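## Task

Take cardboard boxes from the desk and set exactly one into each empty shelf spot whose lot number, printed on the shelf edge beneath it, is 274, 424 or 443. The robot must not tip over or be left leaning, and each box must stay put without the robot holding it.

## Robot and tools

ROBOT. A Hello Robot Stretch 3 with a single arm. It has a two-wheeled base (0.33 m long, 0.34 m wide), a lift on a vertical mast and a telescoping arm that reaches out to the robot's right side. The base cannot move sideways, so the gripper is moved forward or back by driving the base. Turning on the spot pivots about the point between the drive wheels, 0.05 m behind the front edge. With the arm in and the wrist folded, a turn sweeps a radius of 0.28 m; an unfolded level wrist reaches past that.

FRAMES. Base frame: origin on the floor between the drive wheels, x forward, y left, z up. hand_pose is reported in this frame, at the point where the closed fingertips meet. Odometry frame is the base frame at the scene's start; heading is positive to the left, -3.142 to 3.142.

CAMERAS. head_camera and nav_camera are on the head and are aimed with head_pan_rad and head_tilt_rad. wrist_camera rides on the gripper. Every normal execute_actions result includes one image per camera, taken when the call ends. An empty actions list just returns the current state and images.

execute_actions(actions): a list of actions run in order. Each action may hold "robot", "steps" (1 to 450 control steps at 30 per second, default 1) and "until" (only with steps; ends the action as soon as all its conditions hold). {"steps": n} alone just waits. "robot" is one command, a queue list of up to 8 commands and {"pause_s": s} entries (s at most 15), or {"stop": true}, which brakes everything and clears the queue. A command may contain:
- "base": exactly one of {"translate_m": d} (metres, forward positive, |d| at most 1) or {"rotate_rad": d} (radians, left/counter-clockwise positive, |d| at most 3.2). These are offsets from wherever the base is when that command begins.
- "joints": absolute targets by name; unnamed joints keep their goals. lift_m 0 to 1.1 (arm height, m); arm_m 0 to 0.52 (extension, m); wrist_yaw_rad -1.345 to 4.42 (0 along the arm, positive toward the front, 3.0 folded over the base); wrist_pitch_rad -1.57 to 0.451 (0 level, negative tips fingers down); wrist_roll_rad -2.911 to 2.911 (0 fingers side by side); gripper_m -0.089 to 0.179 (larger is wider; actual fingertip gap is smaller, by 0.007 nearly shut and 0.025 fully open, zero below 0.007); head_pan_rad -3.953 to 1.73 (0 forward, positive left, -1.57 looks along the arm); head_tilt_rad -1.53 to 0.419 (negative looks down).
- "contact_limits": {"arm_m": e}, motor effort percent 1 to 100 at which that arm motion halts; lower is gentler, too low halts immediately. It lasts until the next arm_m command.
Base and joint motions in one command start together and keep going across later actions. Queued commands run in sequence, each starting when the previous one ends done. A new command takes over at once and discards the rest of an older queue. Any invalid value rejects the whole call and nothing runs.
To wait for everything to finish, use "steps": 450, "until": {"robot": {"status": "ended"}}. Other conditions compare fields, e.g. {"lift_m": [">", 0.3]} or {"base_status": ["!=", "moving"]}; "any" with status ended fires when any single motion or the queue finishes.

zoom_image(camera, region): camera is head_camera, nav_camera or wrist_camera; region is [x0, y0, x1, y1] pixels of that camera's latest image, origin top-left, no larger than 504 by 504. Useful for reading lot numbers.

finished_scene(scene): ends the current scene, given its number, irreversibly; its result reports success and gives the next task.

RESULTS. base_status shows progress, e.g. moving (translate_m done so far of goal). joint_goals, joint_status, measured_speeds, motor_effort (percent, bracket = peak), refusals, queue (idle/running/done/dropped/stopped) and queue_left. Status words: moving, done, off_target (stuck short of goal, may still push), contact_stop (arm or lift hit something and went slack), time_out, stopped, not_commanded, torque_fault (wrist servo off about 10 s, joint limp). Lines starting refused:, dropped: or replaced: explain skipped or changed goals. robot.on_its_own reports goals the robot altered, slack or unpowered joints, loaded motors at rest, and lean from base_tilt (degrees, forward/right positive). lidar_m: 12 distances in metres for 30-degree sectors, first straight ahead, counter-clockwise (4th left, 7th back, 10th right), in a plane 0.17 m up. wrist_depth_mm and head_depth_mm: 7x7 grids of median depth. Odometry counts wheel turns, so slip looks like motion.

PRACTICAL RULES. The base only runs at full speed (0.30 m/s, 1.9 rad/s) when lift_m < 0.30, arm_m < 0.03 and wrist_yaw_rad > 2.54; otherwise 0.10 m/s and 0.63 rad/s. Fold or unfold the wrist only with lift_m 0.32 to 0.95, wrist_pitch_rad -0.4 and roll near 0; after folding, lift may go down to 0.25. With yaw below -0.4 keep pitch at -0.5 or lower. To grasp, command gripper_m below the object's width; to let go, open at least 0.02 past the touching value. Gripper reading and done do not prove a grasp, so check the cameras; over-squeezing lets the guard relax and objects slip.
Avoid tipping: arm pushes against solid things with the gripper above about 0.45 m can topple the robot, and a repeated push after contact_stop is worse. Do not drive while holding or pressing on something fixed. If the base snags furniture, reverse the last move in small steps, pull the gripper free, and lower lift_m to about 0.2 if still leaning. Avoid dropping, slamming or hard shoving objects, and avoid long hard pressing that trips a wrist servo. Objects may get nudged by outside disturbances, so confirm placements. Let every motion end before calling finished_scene, since remaining motions are braked afterwards and each item must rest on its own.

Each tool is called after "Request:" as name([rows], argument=value, ...), one row to a line, values as JSON.

## Session

Request:
execute_actions(actions=[])

Scene clock: 0.00 s.
robot.base_odometry: x=+0.000 y=+0.000 heading=+0.000 (m, m, rad; robot's odometry frame)
robot.turned_by_wheels: +0.000 (rad since the last result)
robot.turned_by_imu: +0.000 (rad since the last result)
robot.base_tilt: forward=+0.1 right=-1.0 (deg)
robot.lidar_m: 1.39 0.88 1.07 1.70 1.97 1.59 0.89 0.76 0.76 0.86 1.47 2.32
robot.head_depth_mm: 1803 2332 2340 2352 2329 2340 2066 / 1823 2492 2558 2548 2541 2520 2070 / 1814 2392 2417 2464 2481 2469 2064 / 1838 2124 2131 2167 2187 2089 1855 / 1806 1879 1910 1938 1940 1373 1083 / 1693 1712 1714 1739 1748 1366 970 / 1556 1567 1571 1587 1594 1355 928
robot.base_status: not_commanded
robot.joint_positions: lift_m=+0.397 arm_m=-0.003 wrist_yaw_rad=+3.035 wrist_pitch_rad=-0.502 wrist_roll_rad=-0.007 gripper_m=+0.037 head_pan_rad=+0.017 head_tilt_rad=-0.005
robot.joint_goals: lift_m=+0.397 arm_m=-0.003 wrist_yaw_rad=+3.035 wrist_pitch_rad=-0.502 wrist_roll_rad=-0.007 gripper_m=+0.037 head_pan_rad=+0.017 head_tilt_rad=-0.005
robot.joint_status: lift_m=not_commanded arm_m=not_commanded wrist_yaw_rad=not_commanded wrist_pitch_rad=not_commanded wrist_roll_rad=not_commanded gripper_m=not_commanded head_pan_rad=not_commanded head_tilt_rad=not_commanded
robot.measured_speeds: translate_m=+0.000 rotate_rad=+0.000 lift_m=+0.000 arm_m=+0.000 wrist_yaw_rad=+0.000 wrist_pitch_rad=+0.000 wrist_roll_rad=+0.000 head_pan_rad=+0.000 head_tilt_rad=+0.000
robot: refusals=0 queue=idle queue_left=0
robot.motor_effort: left_wheel=+0 right_wheel=+0 lift_m=+31 arm_m=-1 wrist_yaw_rad=+0 wrist_pitch_rad=+4 wrist_roll_rad=+0 gripper_m=+0 head_pan_rad=+0 head_tilt_rad=+1 (%)
robot.hand_pose: x=+0.0014 y=+0.0698 z=+0.3914 quat_wxyz=(+0.212, +0.691, +0.140, +0.677) (m; robot's base frame)
robot.wrist_depth_mm: - - - - - - - / - - - - - - - / 892 890 960 952 974 - 945 / 725 752 754 773 769 809 813 / 627 648 - 667 659 661 701 / 541 555 - 578 548 572 582 / 475 - - - 498 509 504
pictures: head_camera (sideways: a quarter turn clockwise sets it upright), nav_camera (sideways: a quarter turn counterclockwise sets it upright), wrist_camera
Images, in order (width x height): head_camera 896x504, nav_camera 672x504, wrist_camera 644x364.

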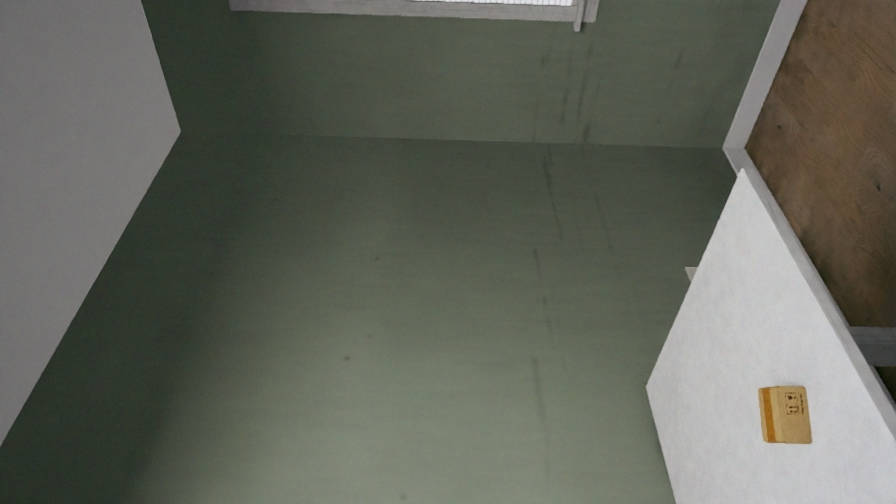

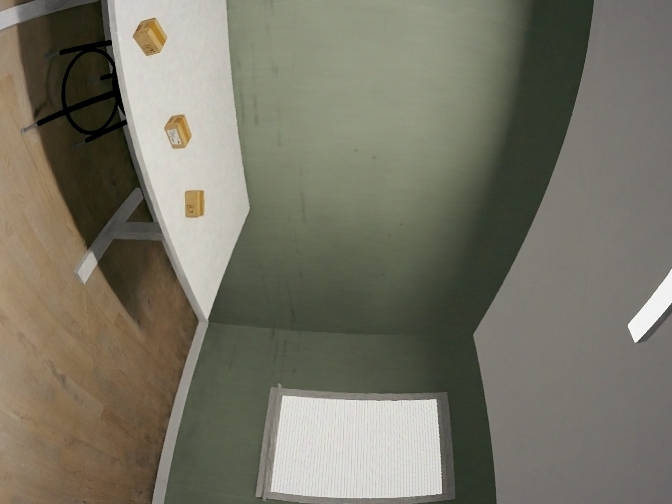

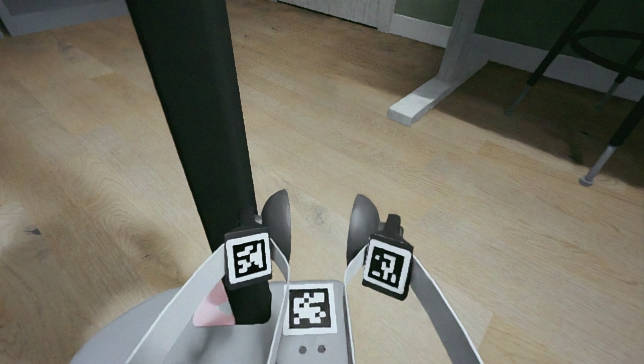

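Request:
execute_actions([
  {"robot":{"joints":{"head_pan_rad":-2.3,"head_tilt_rad":-0.5}},"steps":200,"until":{"robot":{"status":"ended"}}},
])

Request:
execute_actions([
  {"robot":{"joints":{"head_pan_rad":0.8,"head_tilt_rad":-0.7}},"steps":200,"until":{"robot":{"status":"ended"}}},
])

Scene clock: 4.40 s.
robot.base_odometry: x=+0.000 y=+0.000 heading=+0.000 (m, m, rad; robot's odometry frame)
robot.turned_by_wheels: +0.000 (rad since the last result)
robot.turned_by_imu: +0.000 (rad since the last result)
robot.base_tilt: forward=+0.2 right=-1.0 (deg)
robot.lidar_m: 1.40 0.88 1.07 1.71 1.97 1.59 0.89 0.76 0.76 0.86 1.46 2.32
robot.head_depth_mm: 609 664 728 813 911 1045 1192 / 610 666 733 816 913 1051 1199 / 612 668 735 818 921 1059 1198 / 615 671 741 820 927 1060 1193 / 616 676 744 826 930 1070 1192 / 620 675 745 828 936 1072 1198 / 620 679 746 833 956 1105 1214
robot.base_status: not_commanded
robot.joint_positions: lift_m=+0.397 arm_m=-0.003 wrist_yaw_rad=+3.035 wrist_pitch_rad=-0.502 wrist_roll_rad=-0.007 gripper_m=+0.037 head_pan_rad=-2.293 head_tilt_rad=-0.494
robot.joint_goals: lift_m=+0.397 arm_m=-0.003 wrist_yaw_rad=+3.035 wrist_pitch_rad=-0.502 wrist_roll_rad=-0.007 gripper_m=+0.037 head_pan_rad=-2.300 head_tilt_rad=-0.500
robot.joint_status: lift_m=not_commanded arm_m=not_commanded wrist_yaw_rad=not_commanded wrist_pitch_rad=not_commanded wrist_roll_rad=not_commanded gripper_m=not_commanded head_pan_rad=done head_tilt_rad=done
robot.measured_speeds: translate_m=+0.000 rotate_rad=+0.000 lift_m=+0.000 arm_m=+0.000 wrist_yaw_rad=+0.000 wrist_pitch_rad=+0.000 wrist_roll_rad=+0.000 head_pan_rad=+0.000 head_tilt_rad=+0.000
robot: refusals=0 queue=done queue_left=0
robot.motor_effort: left_wheel=+0(0) right_wheel=+0(0) lift_m=+31(31) arm_m=-1(1) wrist_yaw_rad=+0(0) wrist_pitch_rad=+5(5) wrist_roll_rad=+0(0) gripper_m=+0(0) head_pan_rad=-2(27) head_tilt_rad=-3(20) (%)
robot.hand_pose: x=+0.0014 y=+0.0698 z=+0.3914 quat_wxyz=(+0.212, +0.691, +0.140, +0.677) (m; robot's base frame)
robot.wrist_depth_mm: - - - - - - - / - - - - - - - / 902 890 933 934 965 988 997 / 729 736 766 783 788 785 816 / 630 636 - 642 653 674 679 / 532 546 - 577 554 581 583 / 487 - - - 503 504 513
pictures: head_camera (sideways: a quarter turn clockwise sets it upright), nav_camera (sideways: a quarter turn counterclockwise sets it upright), wrist_camera
Images, in order (width x height): head_camera 896x504, nav_camera 672x504, wrist_camera 644x364.

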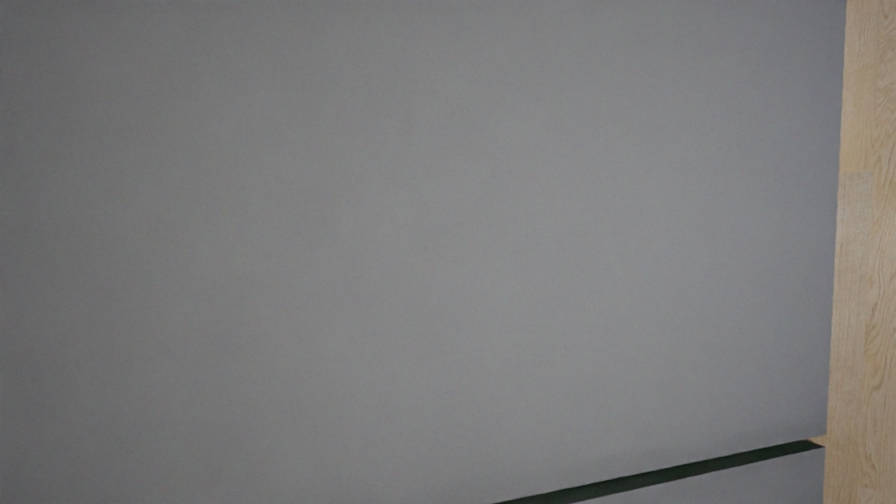

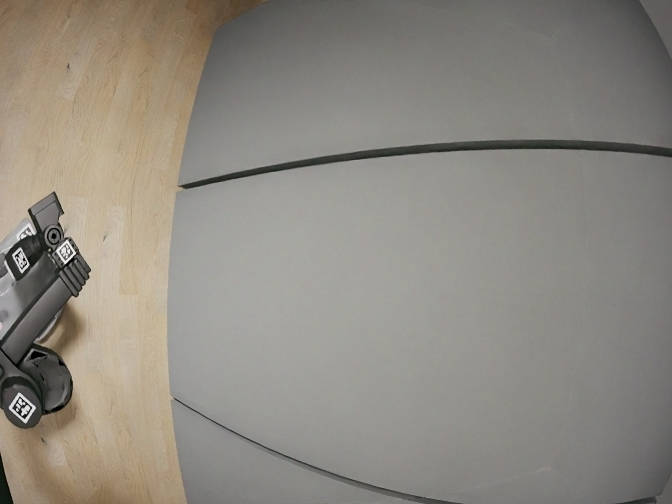

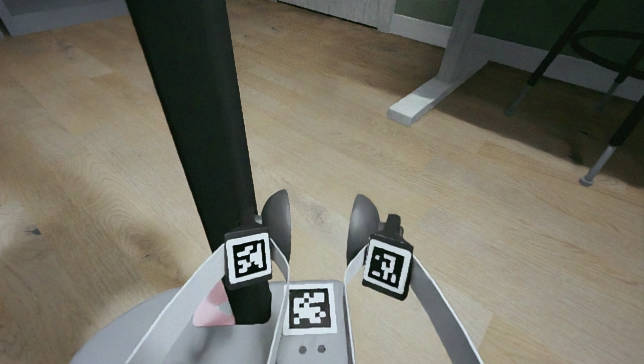

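Scene clock: 6.43 s.
robot.base_odometry: x=+0.000 y=+0.000 heading=+0.000 (m, m, rad; robot's odometry frame)
robot.turned_by_wheels: +0.000 (rad since the last result)
robot.turned_by_imu: +0.000 (rad since the last result)
robot.base_tilt: forward=+0.1 right=-1.0 (deg)
robot.lidar_m: 1.40 0.88 1.07 1.71 1.96 1.59 0.89 0.76 0.76 0.87 1.47 2.32
robot.head_depth_mm: 1277 1426 1172 987 1599 1338 1154 / 1273 1420 1162 984 1558 1340 1150 / 1275 1409 1156 978 1550 1332 1146 / 1270 1408 1147 955 1584 1330 1146 / 1273 1411 1139 1770 1575 1321 1136 / 1260 1406 1139 1376 1537 1317 1132 / 1262 1395 1133 1762 1570 1319 1139
robot.base_status: not_commanded
robot.joint_positions: lift_m=+0.397 arm_m=-0.003 wrist_yaw_rad=+3.035 wrist_pitch_rad=-0.502 wrist_roll_rad=-0.007 gripper_m=+0.037 head_pan_rad=+0.793 head_tilt_rad=-0.691
robot.joint_goals: lift_m=+0.397 arm_m=-0.003 wrist_yaw_rad=+3.035 wrist_pitch_rad=-0.502 wrist_roll_rad=-0.007 gripper_m=+0.037 head_pan_rad=+0.800 head_tilt_rad=-0.700
robot.joint_status: lift_m=not_commanded arm_m=not_commanded wrist_yaw_rad=not_commanded wrist_pitch_rad=not_commanded wrist_roll_rad=not_commanded gripper_m=not_commanded head_pan_rad=done head_tilt_rad=done
robot.measured_speeds: translate_m=+0.000 rotate_rad=+0.000 lift_m=+0.000 arm_m=+0.000 wrist_yaw_rad=+0.000 wrist_pitch_rad=+0.000 wrist_roll_rad=+0.000 head_pan_rad=+0.000 head_tilt_rad=+0.000
robot: refusals=0 queue=done queue_left=0
robot.motor_effort: left_wheel=+0(0) right_wheel=+0(0) lift_m=+31(31) arm_m=-1(1) wrist_yaw_rad=-1(0) wrist_pitch_rad=+5(5) wrist_roll_rad=+0(0) gripper_m=+0(1) head_pan_rad=+3(26) head_tilt_rad=-2(13) (%)
robot.hand_pose: x=+0.0014 y=+0.0698 z=+0.3914 quat_wxyz=(+0.212, +0.691, +0.140, +0.677) (m; robot's base frame)
robot.wrist_depth_mm: - - - - - - - / - - - - - - - / 891 888 964 959 969 940 - / 730 746 754 774 767 793 803 / 630 647 - 644 671 660 679 / 550 546 - 585 555 584 568 / 467 - - - 500 507 513
pictures: head_camera (sideways: a quarter turn clockwise sets it upright), nav_camera (sideways: a quarter turn counterclockwise sets it upright), wrist_camera
Images, in order (width x height): head_camera 896x504, nav_camera 672x504, wrist_camera 644x364.

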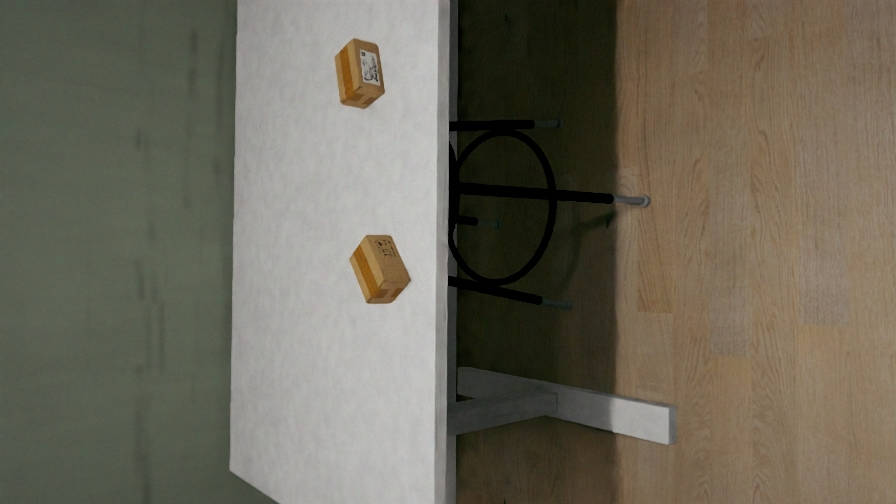

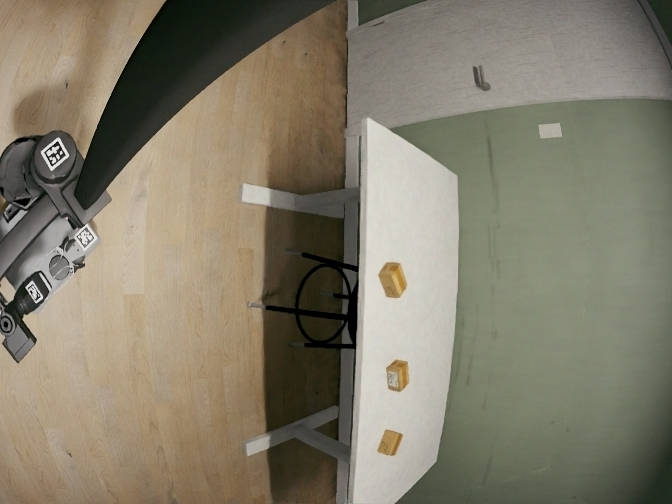

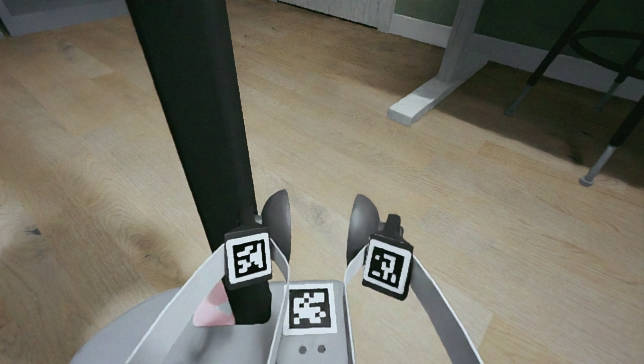

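Request:
execute_actions([
  {"robot":[{"base":{"rotate_rad":0.81},"joints":{"lift_m":0.85,"wrist_pitch_rad":-0.4,"head_pan_rad":-1.57}},{"base":{"translate_m":0.15}},{"base":{"rotate_rad":1.57},"joints":{"wrist_yaw_rad":0,"gripper_m":0.17}},{"joints":{"wrist_pitch_rad":0}}],"steps":450,"until":{"robot":{"status":"ended"}}},
])

Scene clock: 22.80 s.
robot.base_odometry: x=+0.103 y=+0.109 heading=+2.380 (m, m, rad; robot's odometry frame)
robot.turned_by_wheels: +2.380 (rad since the last result)
robot.turned_by_imu: +2.377 (rad since the last result)
robot.base_tilt: forward=+0.3 right=-1.1 (deg)
robot.lidar_m: 1.96 1.29 0.94 0.91 0.94 1.29 2.32 1.97 1.01 0.74 0.98 1.92
robot.head_depth_mm: 1142 1296 1172 868 1560 1424 - / 1143 1293 1160 898 1513 - - / 1147 1295 1158 878 1499 - - / 1148 1291 1155 829 1478 - - / 1142 1297 1142 886 1580 1326 1144 / 1152 1287 1141 870 1455 1304 1139 / 1147 1297 1133 865 1565 1319 1136
robot.base_status: done (rotate_rad +1.5699 of +1.5700)
robot.joint_positions: lift_m=+0.849 arm_m=-0.003 wrist_yaw_rad=+0.002 wrist_pitch_rad=-0.023 wrist_roll_rad=-0.007 gripper_m=+0.170 head_pan_rad=-1.563 head_tilt_rad=-0.691
robot.joint_goals: lift_m=+0.850 arm_m=-0.003 wrist_yaw_rad=+0.000 wrist_pitch_rad=+0.000 wrist_roll_rad=-0.007 gripper_m=+0.170 head_pan_rad=-1.570 head_tilt_rad=-0.700
robot.joint_status: lift_m=done arm_m=not_commanded wrist_yaw_rad=done wrist_pitch_rad=done wrist_roll_rad=not_commanded gripper_m=done head_pan_rad=done head_tilt_rad=done
robot.measured_speeds: translate_m=+0.000 rotate_rad=+0.000 lift_m=+0.000 arm_m=+0.000 wrist_yaw_rad=+0.000 wrist_pitch_rad=+0.000 wrist_roll_rad=+0.000 head_pan_rad=+0.000 head_tilt_rad=+0.000
robot: refusals=0 queue=done queue_left=0
robot.motor_effort: left_wheel=-4(10) right_wheel=+2(4) lift_m=+44(51) arm_m=-1(1) wrist_yaw_rad=-2(4) wrist_pitch_rad=+8(8) wrist_roll_rad=+0(0) gripper_m=+1(85) head_pan_rad=-2(26) head_tilt_rad=-4(4) (%)
robot.hand_pose: x=-0.0208 y=-0.3977 z=+0.9581 quat_wxyz=(+0.710, +0.009, -0.704, -0.007) (m; robot's base frame)
robot.wrist_depth_mm: - - - - - - - / - - - - - - - / - - - - - - - / - - - - - - - / - 680 674 726 753 838 803 / 507 465 506 492 530 528 554 / - 854 434 437 432 424 432
pictures: head_camera (sideways: a quarter turn clockwise sets it upright), nav_camera (sideways: a quarter turn counterclockwise sets it upright), wrist_camera
Images, in order (width x height): head_camera 896x504, nav_camera 672x504, wrist_camera 644x364.

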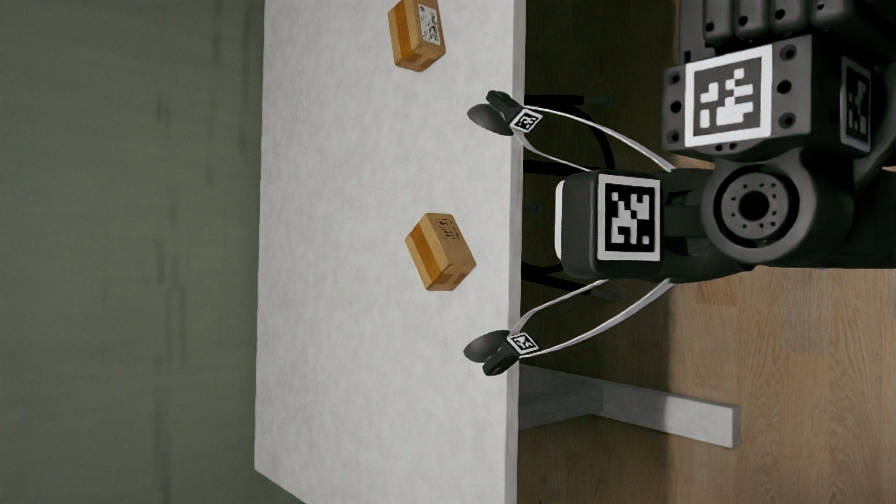

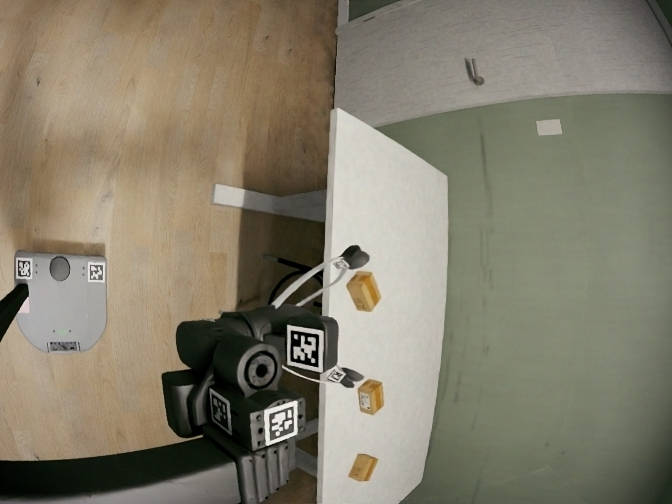

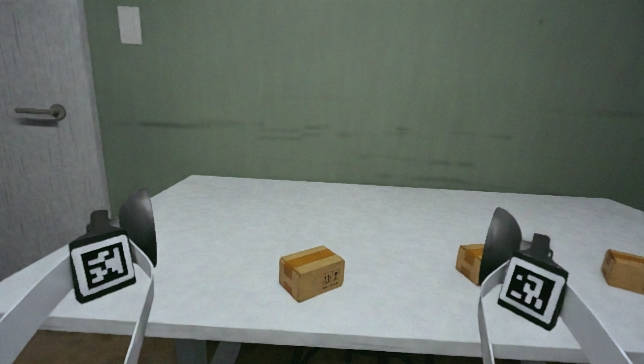

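Request:
execute_actions([
  {"robot":[{"base":{"translate_m":-0.31},"joints":{"lift_m":0.69}},{"base":{"rotate_rad":0.45}},{"joints":{"arm_m":0.2}}],"steps":450,"until":{"robot":{"status":"ended"}}},
])

Scene clock: 34.30 s.
robot.base_odometry: x=+0.328 y=-0.105 heading=+2.830 (m, m, rad; robot's odometry frame)
robot.turned_by_wheels: +0.450 (rad since the last result)
robot.turned_by_imu: +0.447 (rad since the last result)
robot.base_tilt: forward=+0.2 right=-1.0 (deg)
robot.lidar_m: 1.41 0.97 0.91 0.92 1.19 2.01 2.05 1.10 0.74 0.73 1.78 2.26
robot.head_depth_mm: 1112 1241 1169 836 1469 1338 1146 / 1160 1292 1166 879 1210 - - / 1217 1365 1162 880 1688 1286 1153 / 1276 1408 1149 874 - 1297 1148 / 1333 1488 1145 934 1541 1320 1137 / 1408 1615 1139 1757 1582 1319 1141 / 1472 1684 1835 1805 1576 1321 1141
robot.base_status: done (rotate_rad +0.4499 of +0.4500)
robot.joint_positions: lift_m=+0.691 arm_m=+0.200 wrist_yaw_rad=+0.002 wrist_pitch_rad=-0.021 wrist_roll_rad=-0.007 gripper_m=+0.170 head_pan_rad=-1.563 head_tilt_rad=-0.691
robot.joint_goals: lift_m=+0.690 arm_m=+0.200 wrist_yaw_rad=+0.000 wrist_pitch_rad=+0.000 wrist_roll_rad=-0.007 gripper_m=+0.170 head_pan_rad=-1.570 head_tilt_rad=-0.700
robot.joint_status: lift_m=done arm_m=done wrist_yaw_rad=done wrist_pitch_rad=done wrist_roll_rad=not_commanded gripper_m=done head_pan_rad=done head_tilt_rad=done
robot.measured_speeds: translate_m=+0.000 rotate_rad=+0.000 lift_m=+0.000 arm_m=+0.000 wrist_yaw_rad=+0.000 wrist_pitch_rad=+0.000 wrist_roll_rad=+0.000 head_pan_rad=+0.000 head_tilt_rad=+0.000
robot: refusals=0 queue=done queue_left=0
robot.motor_effort: left_wheel=-4(10) right_wheel=+2(4) lift_m=+16(41) arm_m=+6(7) wrist_yaw_rad=-2(1) wrist_pitch_rad=+7(8) wrist_roll_rad=+0(0) gripper_m=+1(0) head_pan_rad=-2(2) head_tilt_rad=-4(3) (%)
robot.hand_pose: x=-0.0210 y=-0.6002 z=+0.7998 quat_wxyz=(+0.710, +0.008, -0.704, -0.007) (m; robot's base frame)
robot.wrist_depth_mm: - - - 992 889 776 704 / - - - - 883 817 743 / - - - - 932 851 769 / 459 492 500 365 574 612 679 / - 319 325 308 346 395 370 / - - 285 245 250 253 265 / - - - - 208 198 201
pictures: head_camera (sideways: a quarter turn clockwise sets it upright), nav_camera (sideways: a quarter turn counterclockwise sets it upright), wrist_camera
Images, in order (width x height): head_camera 896x504, nav_camera 672x504, wrist_camera 644x364.

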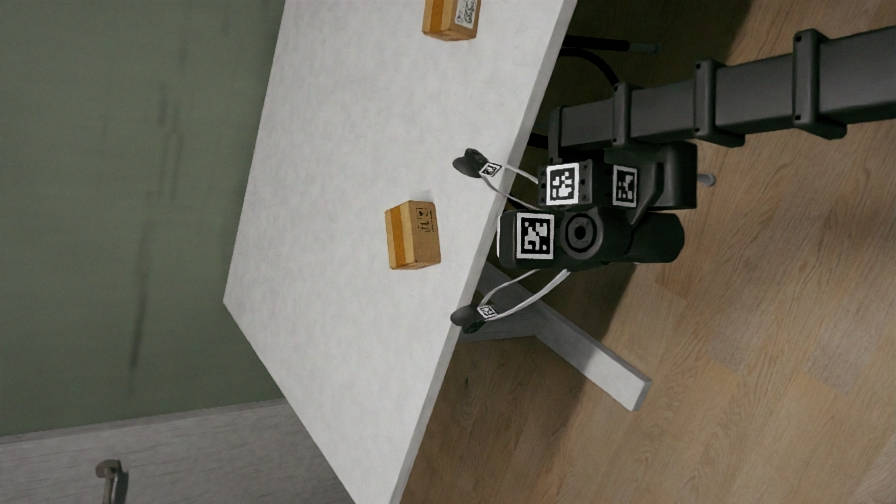

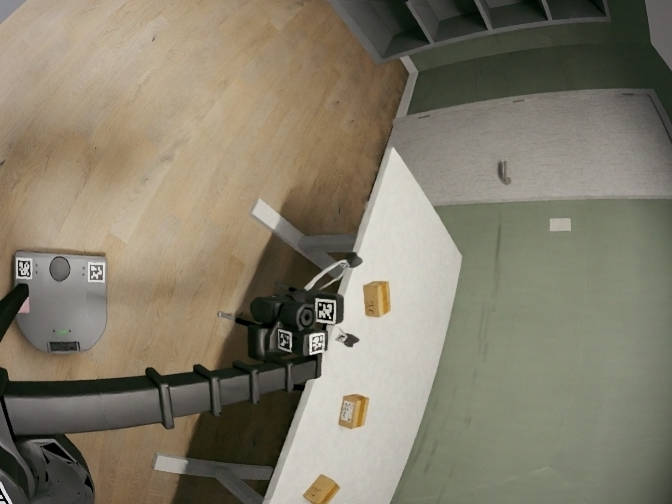

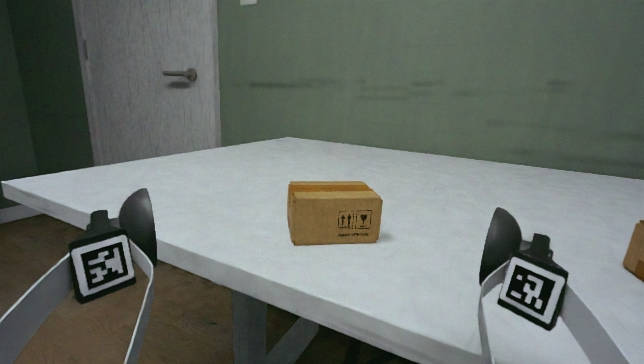

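Request:
execute_actions([
  {"robot":[{"base":{"translate_m":-0.012},"joints":{"lift_m":0.655}},{"joints":{"arm_m":0.35}}],"steps":450,"until":{"robot":{"status":"ended"}}},
])

Scene clock: 40.37 s.
robot.base_odometry: x=+0.339 y=-0.109 heading=+2.830 (m, m, rad; robot's odometry frame)
robot.turned_by_wheels: +0.000 (rad since the last result)
robot.turned_by_imu: +0.000 (rad since the last result)
robot.base_tilt: forward=+0.1 right=-1.0 (deg)
robot.lidar_m: 1.41 0.97 0.91 0.93 1.20 2.00 2.04 1.09 0.94 0.73 1.76 2.28
robot.head_depth_mm: 1116 1231 1164 839 1253 1339 1150 / 1155 1297 1164 879 1493 - - / 1211 1354 1160 928 1504 1293 1146 / 1271 1414 1148 888 1542 1329 1140 / 1333 1477 1145 967 1546 1328 1142 / 1391 1602 1145 1779 1570 1323 1139 / 1467 1685 1803 1814 1569 1313 1135
robot.base_status: done (translate_m -0.0120 of -0.0120)
robot.joint_positions: lift_m=+0.656 arm_m=+0.350 wrist_yaw_rad=+0.002 wrist_pitch_rad=-0.021 wrist_roll_rad=-0.007 gripper_m=+0.170 head_pan_rad=-1.563 head_tilt_rad=-0.691
robot.joint_goals: lift_m=+0.655 arm_m=+0.350 wrist_yaw_rad=+0.000 wrist_pitch_rad=+0.000 wrist_roll_rad=-0.007 gripper_m=+0.170 head_pan_rad=-1.570 head_tilt_rad=-0.700
robot.joint_status: lift_m=done arm_m=done wrist_yaw_rad=done wrist_pitch_rad=done wrist_roll_rad=not_commanded gripper_m=done head_pan_rad=done head_tilt_rad=done
robot.measured_speeds: translate_m=+0.000 rotate_rad=+0.000 lift_m=+0.000 arm_m=+0.000 wrist_yaw_rad=+0.000 wrist_pitch_rad=+0.000 wrist_roll_rad=+0.000 head_pan_rad=+0.000 head_tilt_rad=+0.000
robot: refusals=0 queue=done queue_left=0
robot.motor_effort: left_wheel=-3(11) right_wheel=+2(2) lift_m=+16(17) arm_m=+6(6) wrist_yaw_rad=-2(2) wrist_pitch_rad=+7(7) wrist_roll_rad=+0(0) gripper_m=+0(0) head_pan_rad=-2(2) head_tilt_rad=-3(4) (%)
robot.hand_pose: x=-0.0210 y=-0.7502 z=+0.7648 quat_wxyz=(+0.710, +0.008, -0.704, -0.007) (m; robot's base frame)
robot.wrist_depth_mm: - - 993 855 748 670 621 / - - - 882 798 698 626 / - - - 869 799 711 649 / 357 369 381 408 431 456 493 / 235 239 152 149 225 289 281 / - 166 159 155 169 190 199 / 135 137 139 143 146 148 152
pictures: head_camera (sideways: a quarter turn clockwise sets it upright), nav_camera (sideways: a quarter turn counterclockwise sets it upright), wrist_camera
Images, in order (width x height): head_camera 896x504, nav_camera 672x504, wrist_camera 644x364.

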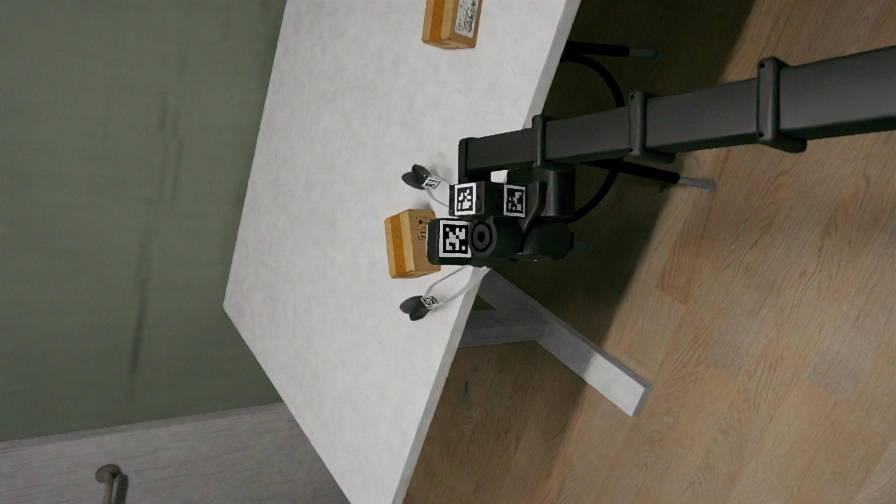

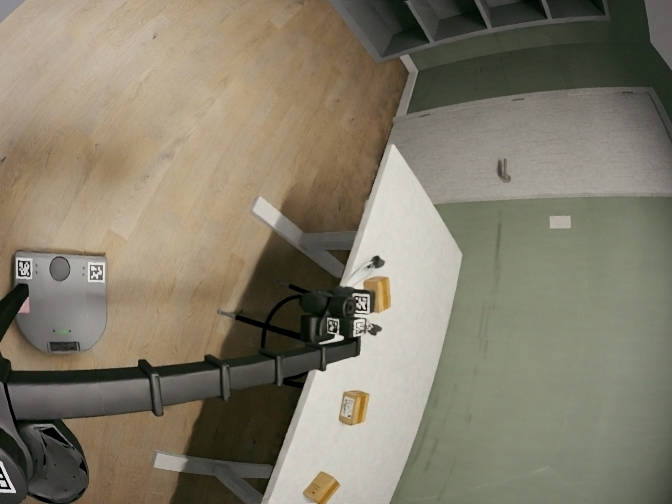

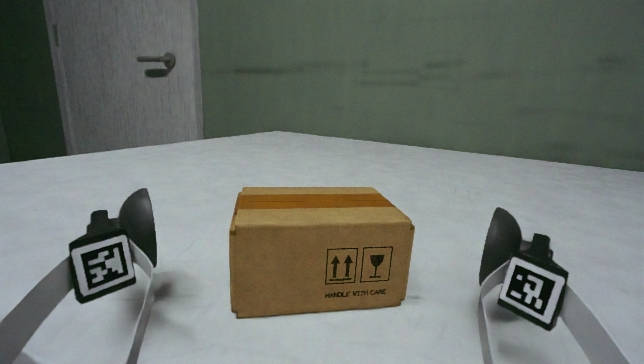

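Request:
execute_actions([
  {"robot":[{"joints":{"lift_m":0.647}},{"joints":{"gripper_m":0.04}},{"joints":{"lift_m":0.7}},{"joints":{"arm_m":0,"head_pan_rad":0,"head_tilt_rad":-0.3}},{"base":{"rotate_rad":-0.45},"joints":{"wrist_pitch_rad":-0.4,"wrist_yaw_rad":2.7}},{"joints":{"lift_m":0.28}},{"base":{"translate_m":1.0}}],"steps":450,"until":{"robot":{"status":"ended"}}},
  {"steps":450,"until":{"robot":{"status":"ended"}}},
])

Scene clock: 66.73 s.
robot.base_odometry: x=-0.384 y=+0.581 heading=+2.380 (m, m, rad; robot's odometry frame)
robot.turned_by_wheels: -0.450 (rad since the last result)
robot.turned_by_imu: -0.441 (rad since the last result)
robot.base_tilt: forward=+0.2 right=-1.1 (deg)
robot.lidar_m: 1.28 1.30 0.95 0.92 0.95 1.30 2.98 1.40 0.99 1.35 1.40 1.58
robot.head_depth_mm: 1481 1538 1638 1779 1592 1739 1454 / 1465 1518 1626 1774 1694 1738 1435 / 1466 1530 1630 1779 1683 1727 1439 / 1096 1151 1519 1359 1443 1551 1428 / 1470 1525 1633 1752 1669 1718 1425 / 1457 1544 1633 1765 1656 1697 1426 / 1460 1547 1632 1746 1642 1704 1412
robot.base_status: done (translate_m +1.0000 of +1.0000)
robot.joint_positions: lift_m=+0.281 arm_m=+0.000 wrist_yaw_rad=+2.698 wrist_pitch_rad=-0.415 wrist_roll_rad=-0.007 gripper_m=+0.040 head_pan_rad=-0.007 head_tilt_rad=-0.309
robot.joint_goals: lift_m=+0.280 arm_m=+0.000 wrist_yaw_rad=+2.700 wrist_pitch_rad=-0.400 wrist_roll_rad=-0.007 gripper_m=+0.040 head_pan_rad=+0.000 head_tilt_rad=-0.300
robot.joint_status: lift_m=done arm_m=done wrist_yaw_rad=done wrist_pitch_rad=done wrist_roll_rad=not_commanded gripper_m=done head_pan_rad=done head_tilt_rad=done
robot.measured_speeds: translate_m=+0.000 rotate_rad=+0.000 lift_m=+0.000 arm_m=+0.000 wrist_yaw_rad=+0.000 wrist_pitch_rad=+0.000 wrist_roll_rad=+0.000 head_pan_rad=+0.000 head_tilt_rad=+0.000
robot: refusals=0 queue=done queue_left=0
robot.motor_effort: left_wheel=+2(15) right_wheel=-1(5) lift_m=+16(47) arm_m=-6(6) wrist_yaw_rad=+1(1) wrist_pitch_rad=+5(6) wrist_roll_rad=+0(0) gripper_m=+1(83) head_pan_rad=+2(27) head_tilt_rad=+3(20) (%)
robot.hand_pose: x=+0.0752 y=+0.0576 z=+0.2939 quat_wxyz=(+0.295, +0.704, -0.009, +0.646) (m; robot's base frame)
robot.wrist_depth_mm: 729 792 856 963 - - - / 786 875 932 - - - - / 801 814 815 823 882 891 929 / - 638 649 681 695 688 718 / - 540 554 550 562 575 578 / 442 - - 469 466 491 482 / - - - 411 408 421 421
pictures: head_camera (sideways: a quarter turn clockwise sets it upright), nav_camera (sideways: a quarter turn counterclockwise sets it upright), wrist_camera
Images, in order (width x height): head_camera 896x504, nav_camera 672x504, wrist_camera 644x364.

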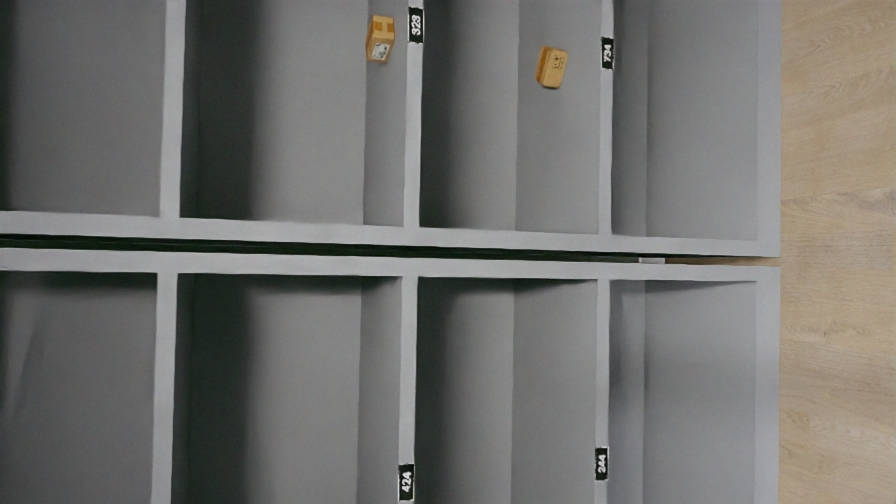

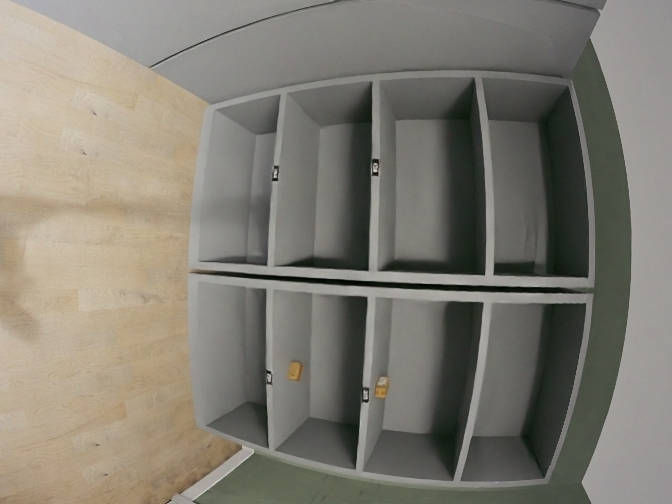

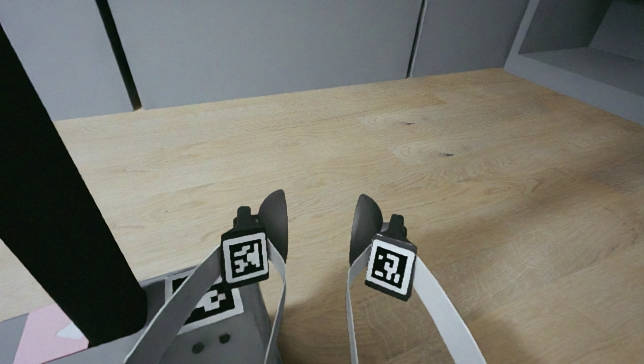

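Lost it.

Request:
execute_actions([
  {"robot":{"joints":{"head_pan_rad":-2.5,"head_tilt_rad":-0.8}},"steps":200,"until":{"robot":{"status":"ended"}}},
])

Scene clock: 70.77 s.
robot.base_odometry: x=-0.384 y=+0.581 heading=+2.380 (m, m, rad; robot's odometry frame)
robot.turned_by_wheels: +0.000 (rad since the last result)
robot.turned_by_imu: +0.000 (rad since the last result)
robot.base_tilt: forward=+0.2 right=-1.1 (deg)
robot.lidar_m: 1.28 1.30 0.95 0.91 0.95 1.30 2.98 1.40 0.98 1.35 1.40 1.58
robot.head_depth_mm: 2626 2767 2219 1781 1491 1274 1116 / 2583 2545 2193 1776 1489 1271 1136 / 2133 1341 2082 1773 1479 1276 1139 / 1820 1238 2058 1767 1470 1269 1130 / 1677 1280 1039 1702 1477 1260 1130 / 1541 1278 968 1704 1475 1260 1103 / 1398 1268 963 1620 1423 1262 1105
robot.base_status: done (translate_m +1.0000 of +1.0000)
robot.joint_positions: lift_m=+0.281 arm_m=+0.000 wrist_yaw_rad=+2.698 wrist_pitch_rad=-0.415 wrist_roll_rad=-0.007 gripper_m=+0.040 head_pan_rad=-2.493 head_tilt_rad=-0.790
robot.joint_goals: lift_m=+0.280 arm_m=+0.000 wrist_yaw_rad=+2.700 wrist_pitch_rad=-0.400 wrist_roll_rad=-0.007 gripper_m=+0.040 head_pan_rad=-2.500 head_tilt_rad=-0.800
robot.joint_status: lift_m=done arm_m=done wrist_yaw_rad=done wrist_pitch_rad=done wrist_roll_rad=not_commanded gripper_m=done head_pan_rad=done head_tilt_rad=done
robot.measured_speeds: translate_m=+0.000 rotate_rad=+0.000 lift_m=+0.000 arm_m=+0.000 wrist_yaw_rad=+0.000 wrist_pitch_rad=+0.000 wrist_roll_rad=+0.000 head_pan_rad=+0.000 head_tilt_rad=+0.000
robot: refusals=0 queue=done queue_left=0
robot.motor_effort: left_wheel=+2(2) right_wheel=-1(2) lift_m=+16(16) arm_m=-6(6) wrist_yaw_rad=+2(2) wrist_pitch_rad=+5(5) wrist_roll_rad=+0(0) gripper_m=+0(1) head_pan_rad=-2(26) head_tilt_rad=-3(21) (%)
robot.hand_pose: x=+0.0752 y=+0.0576 z=+0.2939 quat_wxyz=(+0.295, +0.704, -0.009, +0.646) (m; robot's base frame)
robot.wrist_depth_mm: 733 801 862 970 - - - / 799 878 944 - - - - / 811 816 822 841 882 886 927 / - 658 674 661 684 695 726 / - 536 574 546 572 575 587 / 437 - - 469 457 482 490 / - - - 411 412 422 418
pictures: head_camera (sideways: a quarter turn clockwise sets it upright), nav_camera (sideways: a quarter turn counterclockwise sets it upright), wrist_camera
Images, in order (width x height): head_camera 896x504, nav_camera 672x504, wrist_camera 644x364.

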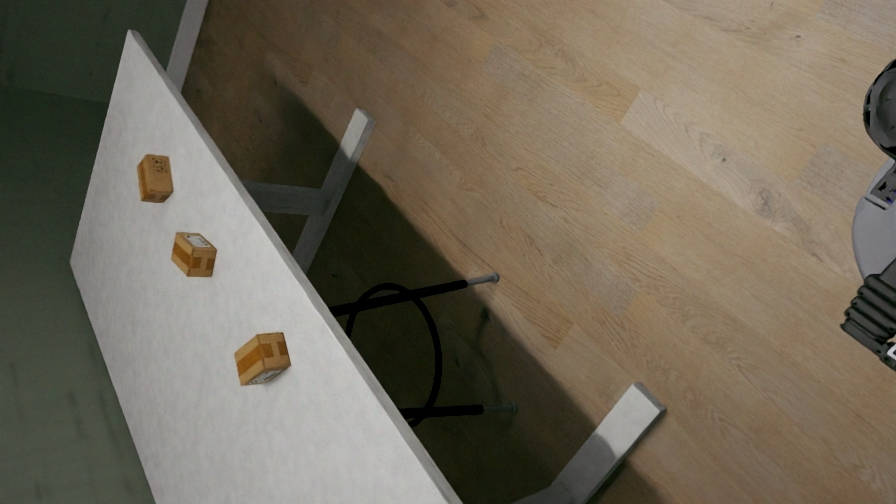

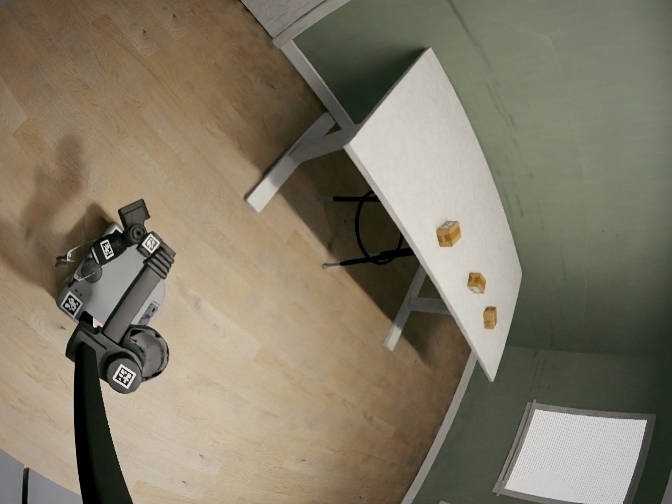

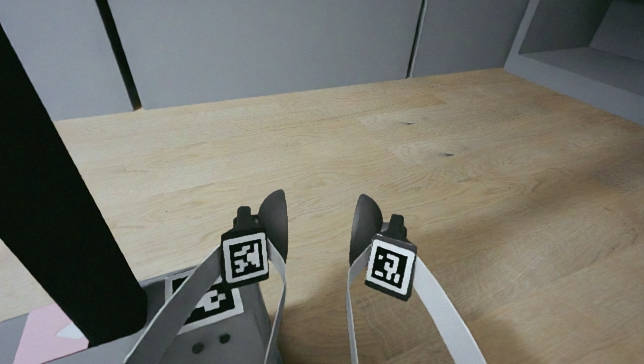

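Request:
execute_actions([
  {"robot":[{"base":{"translate_m":-0.33}},{"base":{"rotate_rad":-0.5}},{"joints":{"lift_m":0.5}},{"joints":{"lift_m":0.68,"wrist_yaw_rad":0,"gripper_m":0.17,"head_pan_rad":-1.57,"head_tilt_rad":-0.7}},{"joints":{"wrist_pitch_rad":0,"arm_m":0.15}}],"steps":450,"until":{"robot":{"status":"ended"}}},
])

Scene clock: 85.90 s.
robot.base_odometry: x=-0.146 y=+0.353 heading=+1.880 (m, m, rad; robot's odometry frame)
robot.turned_by_wheels: -0.500 (rad since the last result)
robot.turned_by_imu: -0.501 (rad since the last result)
robot.base_tilt: forward=+0.4 right=-1.2 (deg)
robot.lidar_m: 1.86 1.61 1.27 0.94 0.93 0.95 1.33 2.66 1.54 0.88 0.93 1.42
robot.head_depth_mm: 1567 1648 1137 1799 1575 1332 1169 / 1486 1592 1089 1819 1612 - - / 1387 1521 1122 1190 1612 - 1144 / 1310 1447 1129 920 1638 1260 1140 / 1247 1378 1116 887 1563 1316 1138 / 1185 1319 1112 852 1558 1306 1131 / 1128 1254 1105 852 1361 1303 1130
robot.base_status: done (rotate_rad -0.4999 of -0.5000)
robot.joint_positions: lift_m=+0.679 arm_m=+0.150 wrist_yaw_rad=+0.002 wrist_pitch_rad=-0.022 wrist_roll_rad=-0.007 gripper_m=+0.170 head_pan_rad=-1.577 head_tilt_rad=-0.705
robot.joint_goals: lift_m=+0.680 arm_m=+0.150 wrist_yaw_rad=+0.000 wrist_pitch_rad=+0.000 wrist_roll_rad=-0.007 gripper_m=+0.170 head_pan_rad=-1.570 head_tilt_rad=-0.700
robot.joint_status: lift_m=done arm_m=done wrist_yaw_rad=done wrist_pitch_rad=done wrist_roll_rad=not_commanded gripper_m=done head_pan_rad=done head_tilt_rad=done
robot.measured_speeds: translate_m=+0.000 rotate_rad=+0.000 lift_m=+0.000 arm_m=+0.000 wrist_yaw_rad=+0.000 wrist_pitch_rad=+0.000 wrist_roll_rad=+0.000 head_pan_rad=+0.000 head_tilt_rad=+0.000
robot: refusals=0 queue=done queue_left=0
robot.motor_effort: left_wheel=+3(12) right_wheel=-2(6) lift_m=+44(43) arm_m=+6(5) wrist_yaw_rad=-1(3) wrist_pitch_rad=+7(8) wrist_roll_rad=+0(0) gripper_m=+1(83) head_pan_rad=+2(27) head_tilt_rad=+1(10) (%)
robot.hand_pose: x=-0.0210 y=-0.5502 z=+0.7884 quat_wxyz=(+0.710, +0.009, -0.704, -0.007) (m; robot's base frame)
robot.wrist_depth_mm: 767 841 949 - - - - / 767 848 975 - - - - / 775 850 944 - - - - / 429 449 424 443 527 567 693 / 295 292 297 329 391 - - / - 256 - 603 - - - / 551 - - - - - -
pictures: head_camera (sideways: a quarter turn clockwise sets it upright), nav_camera (sideways: a quarter turn counterclockwise sets it upright), wrist_camera
Images, in order (width x height): head_camera 896x504, nav_camera 672x504, wrist_camera 644x364.

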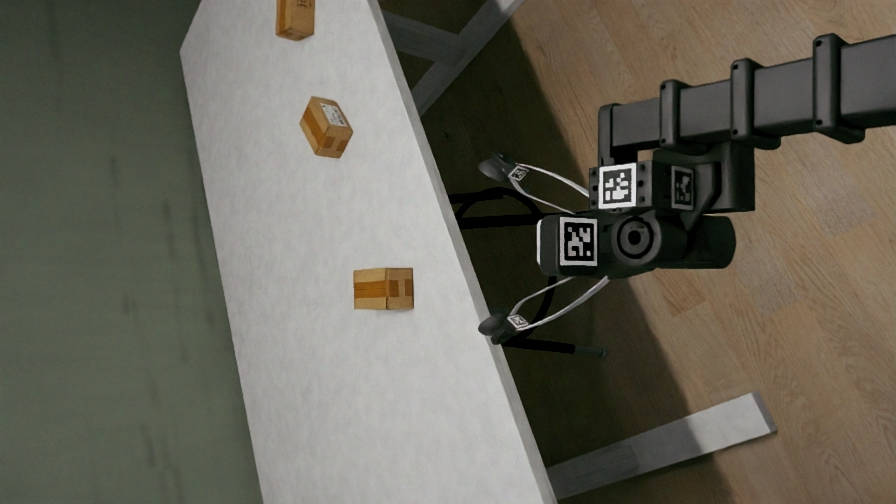

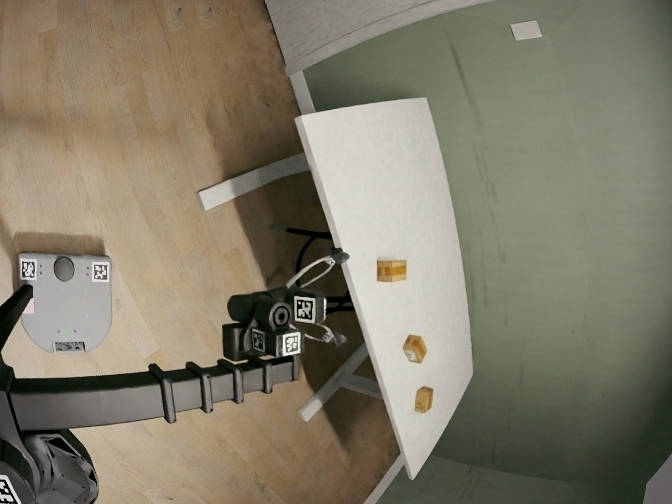

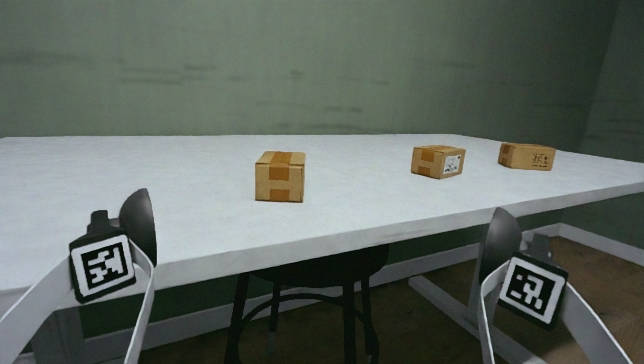

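Request:
execute_actions([
  {"robot":[{"base":{"translate_m":0.056},"joints":{"lift_m":0.65}},{"joints":{"arm_m":0.39}},{"joints":{"gripper_m":0.08}}],"steps":450,"until":{"robot":{"status":"ended"}}},
])

Scene clock: 94.53 s.
robot.base_odometry: x=-0.163 y=+0.407 heading=+1.880 (m, m, rad; robot's odometry frame)
robot.turned_by_wheels: +0.000 (rad since the last result)
robot.turned_by_imu: +0.000 (rad since the last result)
robot.base_tilt: forward=+0.0 right=-1.1 (deg)
robot.lidar_m: 1.81 1.56 1.31 0.97 0.95 0.98 1.38 2.71 1.57 0.89 0.90 1.38
robot.head_depth_mm: 1540 1654 1135 1824 1585 1325 1139 / 1444 1558 1067 1790 1635 - - / 1366 1499 1130 923 1476 1326 1136 / 1285 1430 1118 889 1559 1316 1143 / 1220 1357 1120 858 1528 1312 1132 / 1156 1298 1112 851 1514 1287 1135 / 1108 1231 1107 849 1299 1312 1127
robot.base_status: done (translate_m +0.0560 of +0.0560)
robot.joint_positions: lift_m=+0.651 arm_m=+0.390 wrist_yaw_rad=+0.002 wrist_pitch_rad=-0.021 wrist_roll_rad=-0.007 gripper_m=+0.080 head_pan_rad=-1.577 head_tilt_rad=-0.705
robot.joint_goals: lift_m=+0.650 arm_m=+0.390 wrist_yaw_rad=+0.000 wrist_pitch_rad=+0.000 wrist_roll_rad=-0.007 gripper_m=+0.080 head_pan_rad=-1.570 head_tilt_rad=-0.700
robot.joint_status: lift_m=done arm_m=done wrist_yaw_rad=done wrist_pitch_rad=done wrist_roll_rad=not_commanded gripper_m=done head_pan_rad=done head_tilt_rad=done
robot.measured_speeds: translate_m=+0.000 rotate_rad=+0.000 lift_m=+0.000 arm_m=+0.000 wrist_yaw_rad=+0.000 wrist_pitch_rad=+0.000 wrist_roll_rad=+0.000 head_pan_rad=+0.000 head_tilt_rad=+0.000
robot: refusals=0 queue=done queue_left=0
robot.motor_effort: left_wheel=+3(11) right_wheel=-2(3) lift_m=+16(47) arm_m=+6(5) wrist_yaw_rad=-1(1) wrist_pitch_rad=+7(7) wrist_roll_rad=+0(0) gripper_m=+1(83) head_pan_rad=+3(3) head_tilt_rad=+1(0) (%)
robot.hand_pose: x=-0.0210 y=-0.7902 z=+0.7598 quat_wxyz=(+0.710, +0.008, -0.704, -0.007) (m; robot's base frame)
robot.wrist_depth_mm: 591 637 723 800 893 - - / 602 666 745 880 - - - / 603 658 740 850 991 - - / 330 347 366 195 412 375 342 / 218 222 142 142 248 258 267 / 161 164 152 147 160 184 188 / 130 131 133 136 138 143 145
pictures: head_camera (sideways: a quarter turn clockwise sets it upright), nav_camera (sideways: a quarter turn counterclockwise sets it upright), wrist_camera
Images, in order (width x height): head_camera 896x504, nav_camera 672x504, wrist_camera 644x364.

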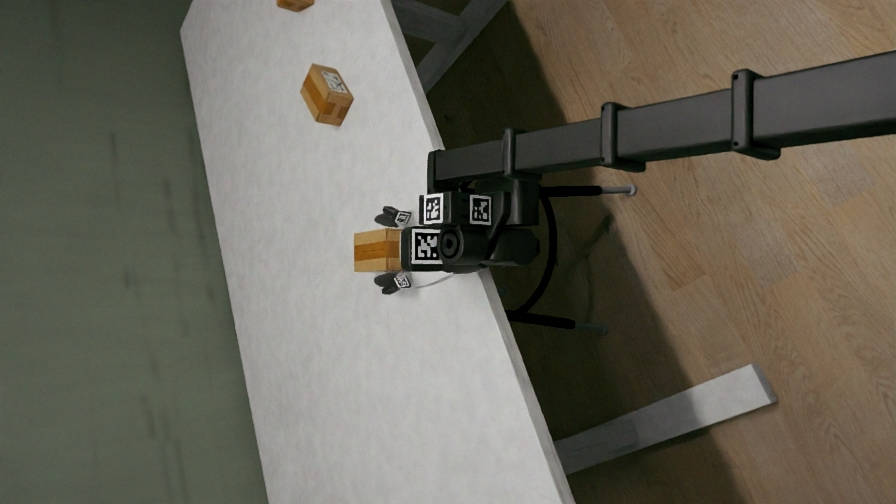

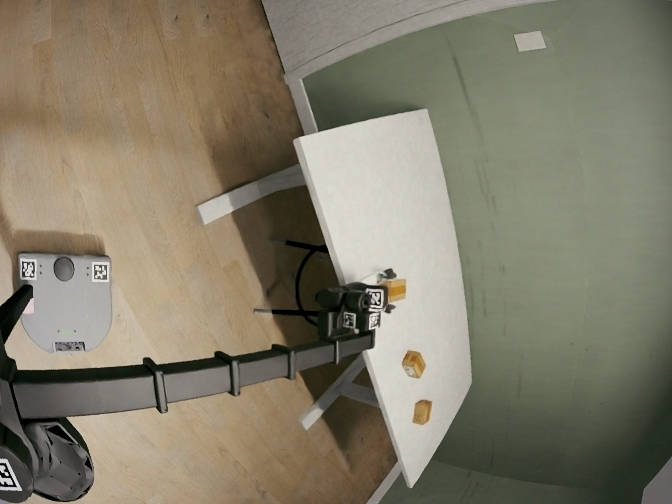

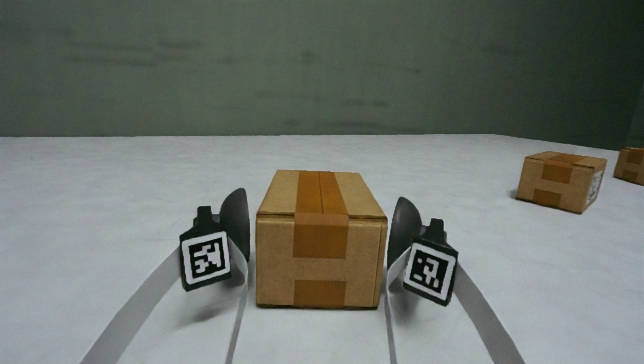

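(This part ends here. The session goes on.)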